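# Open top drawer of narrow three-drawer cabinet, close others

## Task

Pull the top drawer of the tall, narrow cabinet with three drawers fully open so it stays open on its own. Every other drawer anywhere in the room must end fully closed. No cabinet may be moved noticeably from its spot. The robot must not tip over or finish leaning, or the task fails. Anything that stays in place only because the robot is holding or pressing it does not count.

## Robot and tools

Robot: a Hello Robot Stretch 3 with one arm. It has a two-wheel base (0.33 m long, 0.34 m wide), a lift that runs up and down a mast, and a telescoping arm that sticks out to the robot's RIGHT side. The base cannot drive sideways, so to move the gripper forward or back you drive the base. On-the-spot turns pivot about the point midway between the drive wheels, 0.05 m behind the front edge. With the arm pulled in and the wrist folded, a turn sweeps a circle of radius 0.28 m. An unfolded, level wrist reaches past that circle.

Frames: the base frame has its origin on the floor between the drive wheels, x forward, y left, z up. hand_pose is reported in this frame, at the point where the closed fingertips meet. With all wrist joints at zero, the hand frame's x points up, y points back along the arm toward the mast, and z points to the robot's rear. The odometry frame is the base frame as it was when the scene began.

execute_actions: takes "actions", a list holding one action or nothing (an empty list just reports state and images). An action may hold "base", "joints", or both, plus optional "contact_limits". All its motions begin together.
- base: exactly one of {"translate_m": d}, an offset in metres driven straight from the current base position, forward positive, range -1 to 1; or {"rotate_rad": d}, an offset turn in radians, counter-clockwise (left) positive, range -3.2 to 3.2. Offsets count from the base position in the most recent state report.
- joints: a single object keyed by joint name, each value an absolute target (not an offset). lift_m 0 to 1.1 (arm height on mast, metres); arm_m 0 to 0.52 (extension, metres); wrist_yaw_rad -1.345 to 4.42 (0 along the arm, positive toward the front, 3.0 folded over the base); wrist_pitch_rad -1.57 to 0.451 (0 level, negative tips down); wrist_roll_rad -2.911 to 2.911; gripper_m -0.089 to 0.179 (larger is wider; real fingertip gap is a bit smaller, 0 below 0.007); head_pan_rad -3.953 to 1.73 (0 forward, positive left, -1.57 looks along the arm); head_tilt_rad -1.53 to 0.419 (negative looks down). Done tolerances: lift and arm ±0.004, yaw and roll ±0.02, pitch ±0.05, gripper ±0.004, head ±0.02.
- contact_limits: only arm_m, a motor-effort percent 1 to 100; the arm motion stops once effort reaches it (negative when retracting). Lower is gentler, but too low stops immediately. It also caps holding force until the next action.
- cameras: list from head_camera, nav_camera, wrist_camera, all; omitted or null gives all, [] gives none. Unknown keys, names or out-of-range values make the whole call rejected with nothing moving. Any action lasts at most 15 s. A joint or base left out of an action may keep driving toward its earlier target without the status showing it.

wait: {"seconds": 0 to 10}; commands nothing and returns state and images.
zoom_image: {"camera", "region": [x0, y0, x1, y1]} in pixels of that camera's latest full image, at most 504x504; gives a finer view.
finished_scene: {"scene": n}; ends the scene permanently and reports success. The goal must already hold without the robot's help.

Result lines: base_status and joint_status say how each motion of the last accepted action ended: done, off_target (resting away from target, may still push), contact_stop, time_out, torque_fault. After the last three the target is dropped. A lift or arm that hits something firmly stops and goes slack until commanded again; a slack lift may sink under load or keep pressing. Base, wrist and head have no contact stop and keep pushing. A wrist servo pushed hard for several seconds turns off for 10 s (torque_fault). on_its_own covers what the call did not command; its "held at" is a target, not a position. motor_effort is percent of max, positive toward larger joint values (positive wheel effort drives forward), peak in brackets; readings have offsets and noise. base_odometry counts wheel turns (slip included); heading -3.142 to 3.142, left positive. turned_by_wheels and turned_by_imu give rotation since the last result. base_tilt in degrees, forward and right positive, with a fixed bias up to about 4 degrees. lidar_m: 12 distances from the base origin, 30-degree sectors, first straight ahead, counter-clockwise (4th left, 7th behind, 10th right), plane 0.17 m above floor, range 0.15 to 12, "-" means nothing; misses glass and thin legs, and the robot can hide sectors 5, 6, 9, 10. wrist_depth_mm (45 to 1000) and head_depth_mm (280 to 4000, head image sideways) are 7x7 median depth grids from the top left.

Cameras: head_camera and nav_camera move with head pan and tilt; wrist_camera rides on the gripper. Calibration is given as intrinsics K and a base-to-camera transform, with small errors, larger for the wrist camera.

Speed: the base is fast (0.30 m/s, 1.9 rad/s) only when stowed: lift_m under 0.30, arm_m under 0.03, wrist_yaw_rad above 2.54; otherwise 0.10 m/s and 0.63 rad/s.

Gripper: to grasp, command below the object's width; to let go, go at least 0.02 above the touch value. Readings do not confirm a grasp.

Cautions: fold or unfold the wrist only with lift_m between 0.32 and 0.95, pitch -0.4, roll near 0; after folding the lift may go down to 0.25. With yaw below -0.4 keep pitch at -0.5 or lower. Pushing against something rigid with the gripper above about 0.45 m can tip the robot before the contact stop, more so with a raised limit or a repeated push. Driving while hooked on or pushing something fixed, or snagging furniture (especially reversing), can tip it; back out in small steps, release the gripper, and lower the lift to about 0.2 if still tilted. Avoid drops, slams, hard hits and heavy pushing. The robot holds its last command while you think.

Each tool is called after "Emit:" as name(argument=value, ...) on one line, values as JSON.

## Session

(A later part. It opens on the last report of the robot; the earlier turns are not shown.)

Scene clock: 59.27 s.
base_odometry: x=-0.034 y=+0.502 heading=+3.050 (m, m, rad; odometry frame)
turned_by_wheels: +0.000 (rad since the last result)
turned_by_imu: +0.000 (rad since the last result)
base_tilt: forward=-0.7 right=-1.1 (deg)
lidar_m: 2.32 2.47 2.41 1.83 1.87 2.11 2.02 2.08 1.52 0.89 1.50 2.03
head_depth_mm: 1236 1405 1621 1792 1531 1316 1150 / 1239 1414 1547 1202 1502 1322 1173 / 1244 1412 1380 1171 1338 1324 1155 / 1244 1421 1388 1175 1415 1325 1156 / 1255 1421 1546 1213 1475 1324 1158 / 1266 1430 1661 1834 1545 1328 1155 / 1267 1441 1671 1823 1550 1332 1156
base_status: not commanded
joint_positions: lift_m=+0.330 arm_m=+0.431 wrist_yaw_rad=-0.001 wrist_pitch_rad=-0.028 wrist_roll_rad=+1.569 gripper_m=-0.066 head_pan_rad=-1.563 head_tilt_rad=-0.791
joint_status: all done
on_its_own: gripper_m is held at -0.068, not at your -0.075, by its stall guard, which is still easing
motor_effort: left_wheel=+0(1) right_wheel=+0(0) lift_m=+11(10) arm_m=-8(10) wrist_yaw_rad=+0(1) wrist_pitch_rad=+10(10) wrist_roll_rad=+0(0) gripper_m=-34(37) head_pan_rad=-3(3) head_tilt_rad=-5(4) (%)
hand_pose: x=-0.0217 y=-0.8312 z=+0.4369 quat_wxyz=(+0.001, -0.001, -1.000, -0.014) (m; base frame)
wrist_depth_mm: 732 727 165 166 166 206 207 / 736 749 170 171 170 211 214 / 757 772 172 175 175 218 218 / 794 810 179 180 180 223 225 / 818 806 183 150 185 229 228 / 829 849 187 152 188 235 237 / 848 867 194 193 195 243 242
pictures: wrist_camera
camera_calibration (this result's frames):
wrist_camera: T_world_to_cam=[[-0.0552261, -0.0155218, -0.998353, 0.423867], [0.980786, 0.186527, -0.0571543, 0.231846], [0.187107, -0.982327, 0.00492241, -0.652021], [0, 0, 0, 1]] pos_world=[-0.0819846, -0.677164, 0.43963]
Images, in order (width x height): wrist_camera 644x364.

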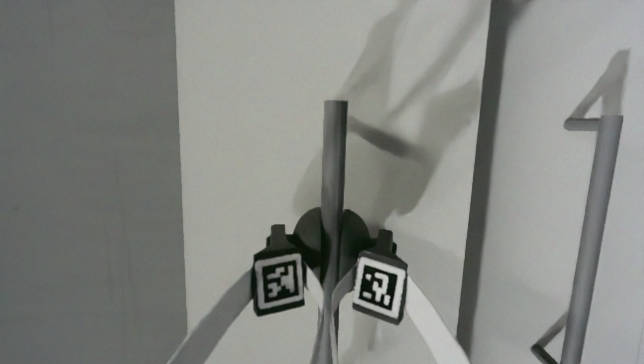

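Emit:
execute_actions(actions=[{"joints":{"arm_m":0.05},"contact_limits":{"arm_m":14}}])

Scene clock: 64.20 s.
base_odometry: x=-0.034 y=+0.502 heading=+3.050 (m, m, rad; odometry frame)
turned_by_wheels: +0.000 (rad since the last result)
turned_by_imu: +0.000 (rad since the last result)
base_tilt: forward=-0.8 right=-1.2 (deg)
lidar_m: 2.32 2.47 2.42 1.83 1.87 2.10 2.02 2.08 1.52 0.89 1.50 2.02
head_depth_mm: 1238 1402 1624 1788 1537 1320 1152 / 1240 1408 1555 1208 1100 1267 1156 / 1254 1408 1386 1174 1099 1269 1193 / 1251 1428 1395 1175 1102 1297 1178 / 1253 1427 1544 1213 1098 1302 1160 / 1264 1439 1668 1818 1559 1324 1154 / 1270 1441 1676 1836 1553 1322 1161
base_status: not commanded
joint_positions: lift_m=+0.330 arm_m=+0.050 wrist_yaw_rad=-0.001 wrist_pitch_rad=-0.025 wrist_roll_rad=+1.569 gripper_m=-0.047 head_pan_rad=-1.563 head_tilt_rad=-0.791
joint_status: all done
on_its_own: gripper_m is held at -0.048, not at your -0.075, by its stall guard, which is not easing now
motor_effort: left_wheel=-2(6) right_wheel=+1(6) lift_m=+11(10) arm_m=-4(8) wrist_yaw_rad=+0(21) wrist_pitch_rad=+9(11) wrist_roll_rad=+0(0) gripper_m=-20(30) head_pan_rad=-3(3) head_tilt_rad=-6(4) (%)
contact_limits: arm_m 14 (drawing in: default 22, maximum 37; extending or still: default 31, maximum 51)
hand_pose: x=-0.0217 y=-0.4510 z=+0.4375 quat_wxyz=(+0.001, -0.001, -1.000, -0.013) (m; base frame)
wrist_depth_mm: - - 238 236 235 738 534 / - - 242 240 242 573 525 / - - 249 245 250 593 529 / - - 256 255 260 625 522 / - - 263 260 266 632 520 / - - - - 626 673 528 / - - 277 275 280 766 515
pictures: head_camera (sideways: a quarter turn clockwise sets it upright), nav_camera (sideways: a quarter turn counterclockwise sets it upright), wrist_camera
camera_calibration (this result's frames):
head_camera: T_world_to_cam=[[-0.0157782, 0.681864, -0.731309, 0.971697], [0.999095, 0.0396427, 0.0154067, -0.0207203], [0.0394964, -0.730404, -0.681873, 0.840047], [0, 0, 0, 1]] pos_world=[0.00285432, -0.0481703, 1.28374]
nav_camera: T_world_to_cam=[[-0.0124997, -0.699562, 0.714463, -0.88633], [-0.99902, 0.0390827, 0.0207895, 0.0313606], [-0.0424667, -0.713503, -0.699364, 0.873534], [0, 0, 0, 1]] pos_world=[0.0573471, 0.00200046, 1.24352]
wrist_camera: T_world_to_cam=[[-0.0552273, -0.0180489, -0.998311, 0.429256], [0.980818, 0.186215, -0.0576262, 0.16107], [0.18694, -0.982343, 0.00741859, -0.279619], [0, 0, 0, 1]] pos_world=[-0.0820019, -0.296928, 0.439887]
Images, in order (width x height): head_camera 896x504, nav_camera 672x504, wrist_camera 644x364.

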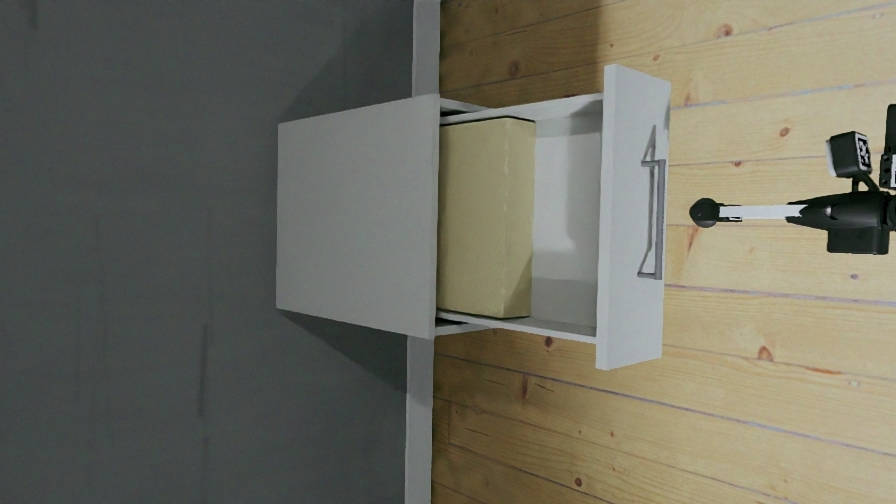

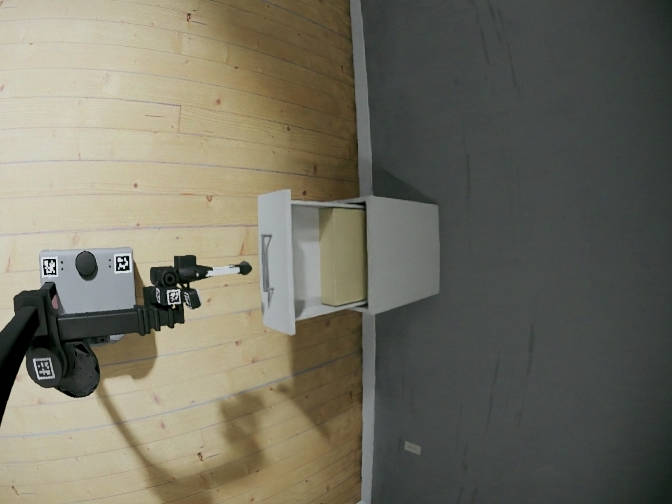

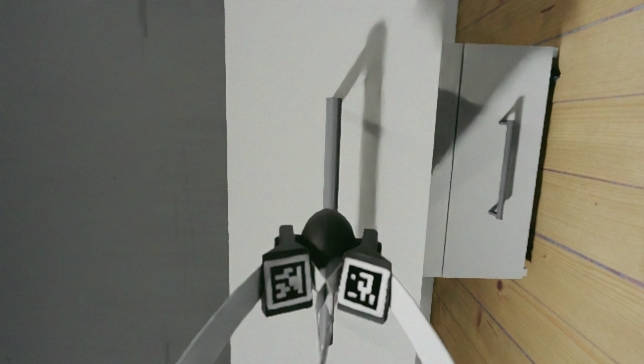

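Emit:
execute_actions(actions=[{"joints":{"gripper_m":0.06}}], cameras=[])

Emit:
execute_actions(actions=[{"joints":{"arm_m":0.124},"contact_limits":{"arm_m":9}}], cameras=[])

Emit:
execute_actions(actions=[{"joints":{"gripper_m":-0.07}}], cameras=["wrist_camera"])

Emit:
execute_actions(actions=[{"joints":{"arm_m":0.105},"contact_limits":{"arm_m":10}}], cameras=["wrist_camera"])

Scene clock: 70.30 s.
base_odometry: x=-0.034 y=+0.502 heading=+3.050 (m, m, rad; odometry frame)
turned_by_wheels: +0.000 (rad since the last result)
turned_by_imu: +0.000 (rad since the last result)
base_tilt: forward=-0.8 right=-1.0 (deg)
lidar_m: 2.32 2.47 2.41 1.83 1.87 2.11 2.02 2.09 1.52 0.89 1.50 2.02
head_depth_mm: 1242 1398 1627 1790 1539 1318 1148 / 1243 1410 1557 1217 1097 1267 1152 / 1248 1410 1391 1178 1099 1271 1194 / 1247 1420 1388 1176 1100 1299 1177 / 1258 1429 1551 1214 1095 1300 1159 / 1263 1436 1659 1826 1556 1323 1161 / 1264 1435 1682 1846 1547 1329 1157
base_status: not commanded
joint_positions: lift_m=+0.330 arm_m=+0.050 wrist_yaw_rad=-0.001 wrist_pitch_rad=-0.025 wrist_roll_rad=+1.569 gripper_m=+0.060 head_pan_rad=-1.563 head_tilt_rad=-0.791
joint_status: all done
motor_effort: left_wheel=-2(2) right_wheel=+1(1) lift_m=+11(11) arm_m=-5(5) wrist_yaw_rad=+2(2) wrist_pitch_rad=+9(9) wrist_roll_rad=+0(0) gripper_m=+1(92) head_pan_rad=-3(2) head_tilt_rad=-5(5) (%)
hand_pose: x=-0.0217 y=-0.4510 z=+0.4375 quat_wxyz=(+0.001, -0.001, -1.000, -0.013) (m; base frame)
wrist_depth_mm: - - 238 237 236 750 540 / - - 243 243 244 579 526 / - - 252 248 249 591 528 / - - 257 256 258 615 525 / - - - 259 437 637 519 / - - - 269 - 666 522 / - - - 276 281 711 521
pictures: none
No camera images: the call's "cameras" was empty. Leave "cameras" out to get every camera's image.

Scene clock: 72.03 s.
base_odometry: x=-0.034 y=+0.502 heading=+3.050 (m, m, rad; odometry frame)
turned_by_wheels: +0.000 (rad since the last result)
turned_by_imu: +0.000 (rad since the last result)
base_tilt: forward=-0.7 right=-1.1 (deg)
lidar_m: 2.32 2.46 2.41 1.83 1.87 2.11 2.02 2.08 1.52 0.89 1.50 2.02
head_depth_mm: 1233 1406 1618 1805 1538 1318 1154 / 1244 1408 1555 1216 1093 1265 1173 / 1250 1416 1387 1175 1098 1268 - / 1255 1419 1397 1176 1100 1296 1143 / 1260 1427 1549 1217 1098 1296 1154 / 1260 1440 1664 1830 1540 1326 1158 / 1259 1448 1673 1837 1555 1328 1162
base_status: not commanded
joint_positions: lift_m=+0.330 arm_m=+0.124 wrist_yaw_rad=-0.001 wrist_pitch_rad=-0.025 wrist_roll_rad=+1.569 gripper_m=+0.060 head_pan_rad=-1.563 head_tilt_rad=-0.791
joint_status: all done
motor_effort: left_wheel=-2(2) right_wheel=+1(1) lift_m=+11(10) arm_m=+5(4) wrist_yaw_rad=+1(1) wrist_pitch_rad=+8(9) wrist_roll_rad=+0(0) gripper_m=+1(1) head_pan_rad=-3(3) head_tilt_rad=-6(4) (%)
contact_limits: arm_m 9 (drawing in: default 22, maximum 37; extending or still: default 31, maximum 51)
hand_pose: x=-0.0216 y=-0.5241 z=+0.4377 quat_wxyz=(+0.001, -0.001, -1.000, -0.013) (m; base frame)
wrist_depth_mm: - - 167 167 167 490 510 / - - 171 171 172 505 511 / - - 175 175 177 514 527 / - - 179 179 181 533 518 / - - 183 185 185 551 522 / - - - 190 - 566 510 / - - 195 194 195 715 513
pictures: none
No camera images: the call's "cameras" was empty. Leave "cameras" out to get every camera's image.

Scene clock: 73.83 s.
base_odometry: x=-0.034 y=+0.502 heading=+3.050 (m, m, rad; odometry frame)
turned_by_wheels: +0.000 (rad since the last result)
turned_by_imu: +0.000 (rad since the last result)
base_tilt: forward=-0.7 right=-1.0 (deg)
lidar_m: 2.32 2.47 2.41 1.83 1.87 2.10 2.02 2.08 1.51 0.89 1.51 2.02
head_depth_mm: 1239 1402 1623 1803 1548 1323 1147 / 1241 1406 1562 1210 1070 1267 1182 / 1246 1409 1395 1173 1099 1268 - / 1254 1421 1385 1178 1098 1298 1143 / 1257 1435 1550 1217 1096 1293 1153 / 1267 1428 1660 1832 1547 1330 1163 / 1267 1437 1667 1829 1558 1326 1156
base_status: not commanded
joint_positions: lift_m=+0.330 arm_m=+0.124 wrist_yaw_rad=+0.000 wrist_pitch_rad=-0.032 wrist_roll_rad=+1.569 gripper_m=-0.068 head_pan_rad=-1.563 head_tilt_rad=-0.791
joint_status: all done
motor_effort: left_wheel=-1(2) right_wheel=+1(1) lift_m=+12(11) arm_m=-2(6) wrist_yaw_rad=-1(1) wrist_pitch_rad=+11(12) wrist_roll_rad=+0(0) gripper_m=-35(100) head_pan_rad=-3(3) head_tilt_rad=-6(5) (%)
hand_pose: x=-0.0213 y=-0.5245 z=+0.4358 quat_wxyz=(+0.001, +0.000, -1.000, -0.016) (m; base frame)
wrist_depth_mm: - - 166 166 168 507 507 / - - 169 170 172 510 505 / - - 174 175 176 516 520 / - - 179 180 181 528 511 / - - 183 150 186 559 515 / - - 187 - 189 569 501 / - - 195 194 196 748 516
pictures: wrist_camera
camera_calibration (this result's frames):
wrist_camera: T_world_to_cam=[[-0.0552079, -0.0113304, -0.998411, 0.429781], [0.980546, 0.188027, -0.0563539, 0.174681], [0.188366, -0.982099, 0.000729415, -0.348793], [0, 0, 0, 1]] pos_world=[-0.0818545, -0.370524, 0.439196]
Images, in order (width x height): wrist_camera 644x364.

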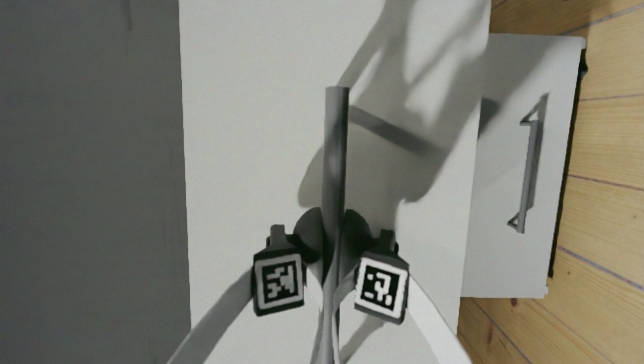

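Scene clock: 74.30 s.
base_odometry: x=-0.034 y=+0.502 heading=+3.050 (m, m, rad; odometry frame)
turned_by_wheels: +0.000 (rad since the last result)
turned_by_imu: +0.000 (rad since the last result)
base_tilt: forward=-0.7 right=-1.0 (deg)
lidar_m: 2.32 2.46 2.42 1.83 1.87 2.11 2.02 2.09 1.52 0.89 1.50 2.03
head_depth_mm: 1241 1400 1615 1794 1541 1311 1153 / 1237 1405 1560 1208 1074 1267 1177 / 1249 1417 1391 1177 1095 1269 - / 1252 1412 1387 1177 1098 1291 1144 / 1257 1432 1559 1213 1095 1292 1156 / 1268 1439 1659 1826 1550 1323 1159 / 1270 1444 1671 1829 1553 1327 1161
base_status: not commanded
joint_positions: lift_m=+0.330 arm_m=+0.125 wrist_yaw_rad=+0.000 wrist_pitch_rad=-0.032 wrist_roll_rad=+1.569 gripper_m=-0.065 head_pan_rad=-1.563 head_tilt_rad=-0.791
joint_status: arm_m contact_stop (moved +0.001 of -0.019)
on_its_own: arm_m is slack since a contact_stop, until your next command for it (your +0.105 is given up)
motor_effort: left_wheel=-1(2) right_wheel=+0(1) lift_m=+12(11) arm_m=-1(12) wrist_yaw_rad=+0(0) wrist_pitch_rad=+11(11) wrist_roll_rad=+0(0) gripper_m=-21(36) head_pan_rad=-3(3) head_tilt_rad=-4(5) (%)
contact_limits: arm_m 10 (drawing in: default 22, maximum 37; extending or still: default 31, maximum 51)
hand_pose: x=-0.0213 y=-0.5250 z=+0.4358 quat_wxyz=(+0.001, +0.000, -1.000, -0.016) (m; base frame)
wrist_depth_mm: - - 164 166 167 511 501 / - - 169 170 171 509 509 / - - 174 174 175 524 512 / - - 179 178 180 531 514 / - - 182 149 185 547 512 / - - 187 152 189 574 514 / - - 194 194 196 748 518
pictures: wrist_camera
camera_calibration (this result's frames):
wrist_camera: T_world_to_cam=[[-0.0552079, -0.0113306, -0.998411, 0.429775], [0.980545, 0.188033, -0.0563539, 0.174788], [0.188373, -0.982097, 0.000729261, -0.349345], [0, 0, 0, 1]] pos_world=[-0.0818538, -0.371087, 0.439196]
Images, in order (width x height): wrist_camera 644x364.

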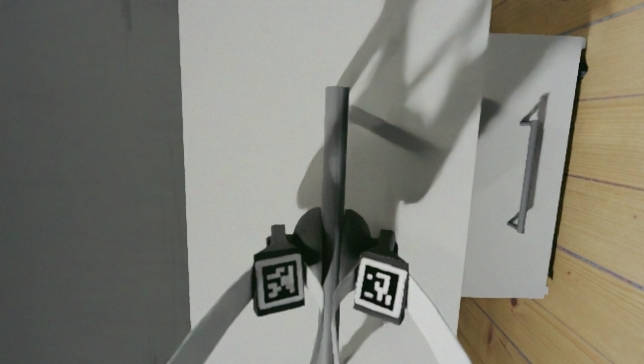

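At the stop. Release and look at the dark cabinet.

Emit:
execute_actions(actions=[{"joints":{"gripper_m":0.06,"head_pan_rad":0.6,"head_tilt_rad":-0.35}}], cameras=[])

Emit:
execute_actions(actions=[{"joints":{"arm_m":0.04}}])

Scene clock: 80.47 s.
base_odometry: x=-0.034 y=+0.502 heading=+3.050 (m, m, rad; odometry frame)
turned_by_wheels: +0.000 (rad since the last result)
turned_by_imu: +0.000 (rad since the last result)
base_tilt: forward=-0.8 right=-1.1 (deg)
lidar_m: 2.32 2.46 2.42 1.83 1.87 2.11 2.02 2.09 1.52 0.89 1.50 2.02
head_depth_mm: 2437 2543 2653 2825 2579 1892 1494 / 2554 2729 2857 2995 2554 1891 1495 / 2748 2886 2985 2844 2577 1889 1499 / 2922 3110 3217 2593 2564 1885 1486 / 2996 3174 3365 3383 2564 1884 1482 / 2713 2834 2987 3135 2555 1891 1480 / 2472 2543 2666 2789 2540 1887 1491
base_status: not commanded
joint_positions: lift_m=+0.330 arm_m=+0.125 wrist_yaw_rad=-0.001 wrist_pitch_rad=-0.026 wrist_roll_rad=+1.569 gripper_m=+0.060 head_pan_rad=+0.593 head_tilt_rad=-0.359
joint_status: all done
on_its_own: arm_m is slack since a contact_stop, until your next command for it (your +0.105 is given up)
motor_effort: left_wheel=-1(1) right_wheel=+0(1) lift_m=+11(12) arm_m=+0(1) wrist_yaw_rad=+1(0) wrist_pitch_rad=+9(12) wrist_roll_rad=+0(0) gripper_m=+1(91) head_pan_rad=+2(35) head_tilt_rad=+5(36) (%)
hand_pose: x=-0.0215 y=-0.5253 z=+0.4373 quat_wxyz=(+0.001, +0.000, -1.000, -0.013) (m; base frame)
wrist_depth_mm: - - 165 166 167 497 498 / - - 170 170 172 500 499 / - - 174 174 176 523 528 / - - 179 177 180 535 514 / - - 184 183 185 543 515 / - - - 190 - 567 513 / - - 195 193 196 707 517
pictures: none
No camera images: the call's "cameras" was empty. Leave "cameras" out to get every camera's image.

Scene clock: 82.30 s.
base_odometry: x=-0.034 y=+0.502 heading=+3.050 (m, m, rad; odometry frame)
turned_by_wheels: +0.000 (rad since the last result)
turned_by_imu: +0.000 (rad since the last result)
base_tilt: forward=-0.7 right=-1.0 (deg)
lidar_m: 2.31 2.46 2.42 1.83 1.87 2.11 2.02 2.08 1.51 0.89 1.50 2.02
head_depth_mm: 2439 2544 2698 2800 2572 1884 1492 / 2585 2698 2868 3024 2556 1880 1488 / 2756 2899 2989 2833 2546 1878 1495 / 2969 3105 3263 2621 2572 1894 1493 / 3026 3195 3369 3377 2581 1873 1488 / 2710 2843 2975 3139 2559 1880 1488 / 2442 2560 2673 2799 2553 1878 1492
base_status: not commanded
joint_positions: lift_m=+0.330 arm_m=+0.040 wrist_yaw_rad=-0.001 wrist_pitch_rad=-0.025 wrist_roll_rad=+1.569 gripper_m=+0.060 head_pan_rad=+0.593 head_tilt_rad=-0.359
joint_status: all done
motor_effort: left_wheel=-1(1) right_wheel=+0(1) lift_m=+11(11) arm_m=-5(5) wrist_yaw_rad=+1(0) wrist_pitch_rad=+9(9) wrist_roll_rad=+0(0) gripper_m=+1(1) head_pan_rad=+2(3) head_tilt_rad=+5(6) (%)
hand_pose: x=-0.0215 y=-0.4410 z=+0.4376 quat_wxyz=(+0.001, +0.000, -1.000, -0.013) (m; base frame)
wrist_depth_mm: - - 249 247 248 755 529 / - - 253 253 253 584 538 / - - - 259 261 596 516 / - - - 268 270 608 526 / - - - 272 635 635 515 / - - - 281 - 683 516 / - - - 289 - 731 513
pictures: head_camera (sideways: a quarter turn clockwise sets it upright), nav_camera (sideways: a quarter turn counterclockwise sets it upright), wrist_camera
camera_calibration (this result's frames):
head_camera: T_world_to_cam=[[-0.253627, -0.183647, -0.949709, 1.25796], [-0.587843, 0.808975, 0.000555319, 0.0082904], [0.768188, 0.558421, -0.313134, 0.355829], [0, 0, 0, 1]] pos_world=[0.0505829, 0.0256116, 1.30611]
nav_camera: T_world_to_cam=[[0.288519, 0.172895, 0.941735, -1.18452], [0.515606, -0.856825, -0.000659938, 0.0500404], [0.806788, 0.485755, -0.336356, 0.396052], [0, 0, 0, 1]] pos_world=[-0.00357459, 0.0552892, 1.24875]
wrist_camera: T_world_to_cam=[[-0.055215, -0.018569, -0.998302, 0.429336], [0.980686, 0.186881, -0.0577168, 0.159371], [0.187635, -0.982207, 0.00789173, -0.269975], [0, 0, 0, 1]] pos_world=[-0.08193, -0.286982, 0.439936]
Images, in order (width x height): head_camera 896x504, nav_camera 672x504, wrist_camera 644x364.

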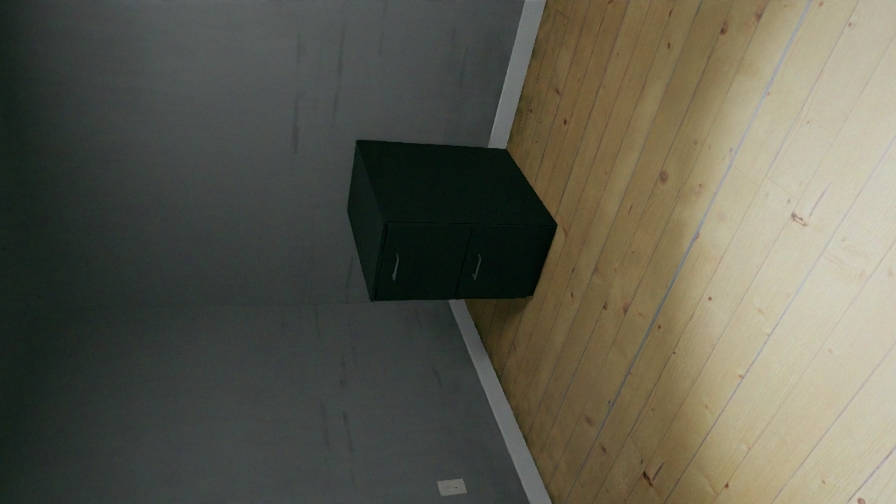

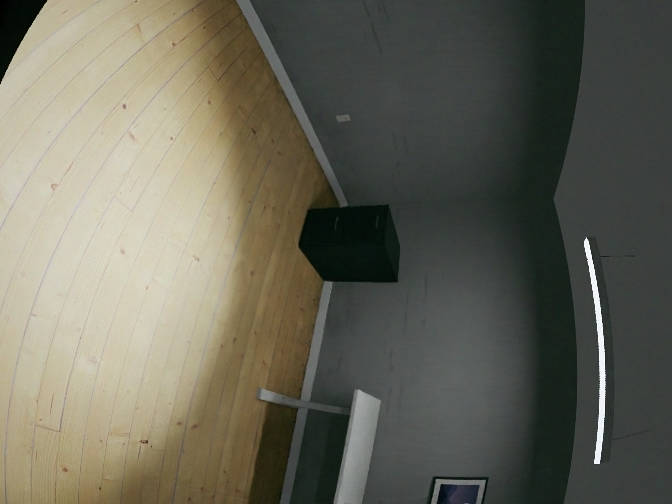

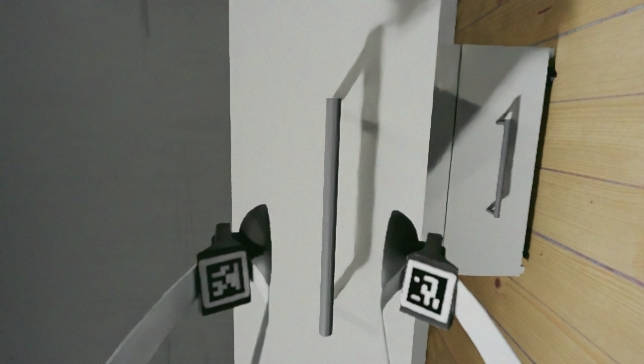

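Emit:
finished_scene(scene=1)

The scene is finished: the task was done.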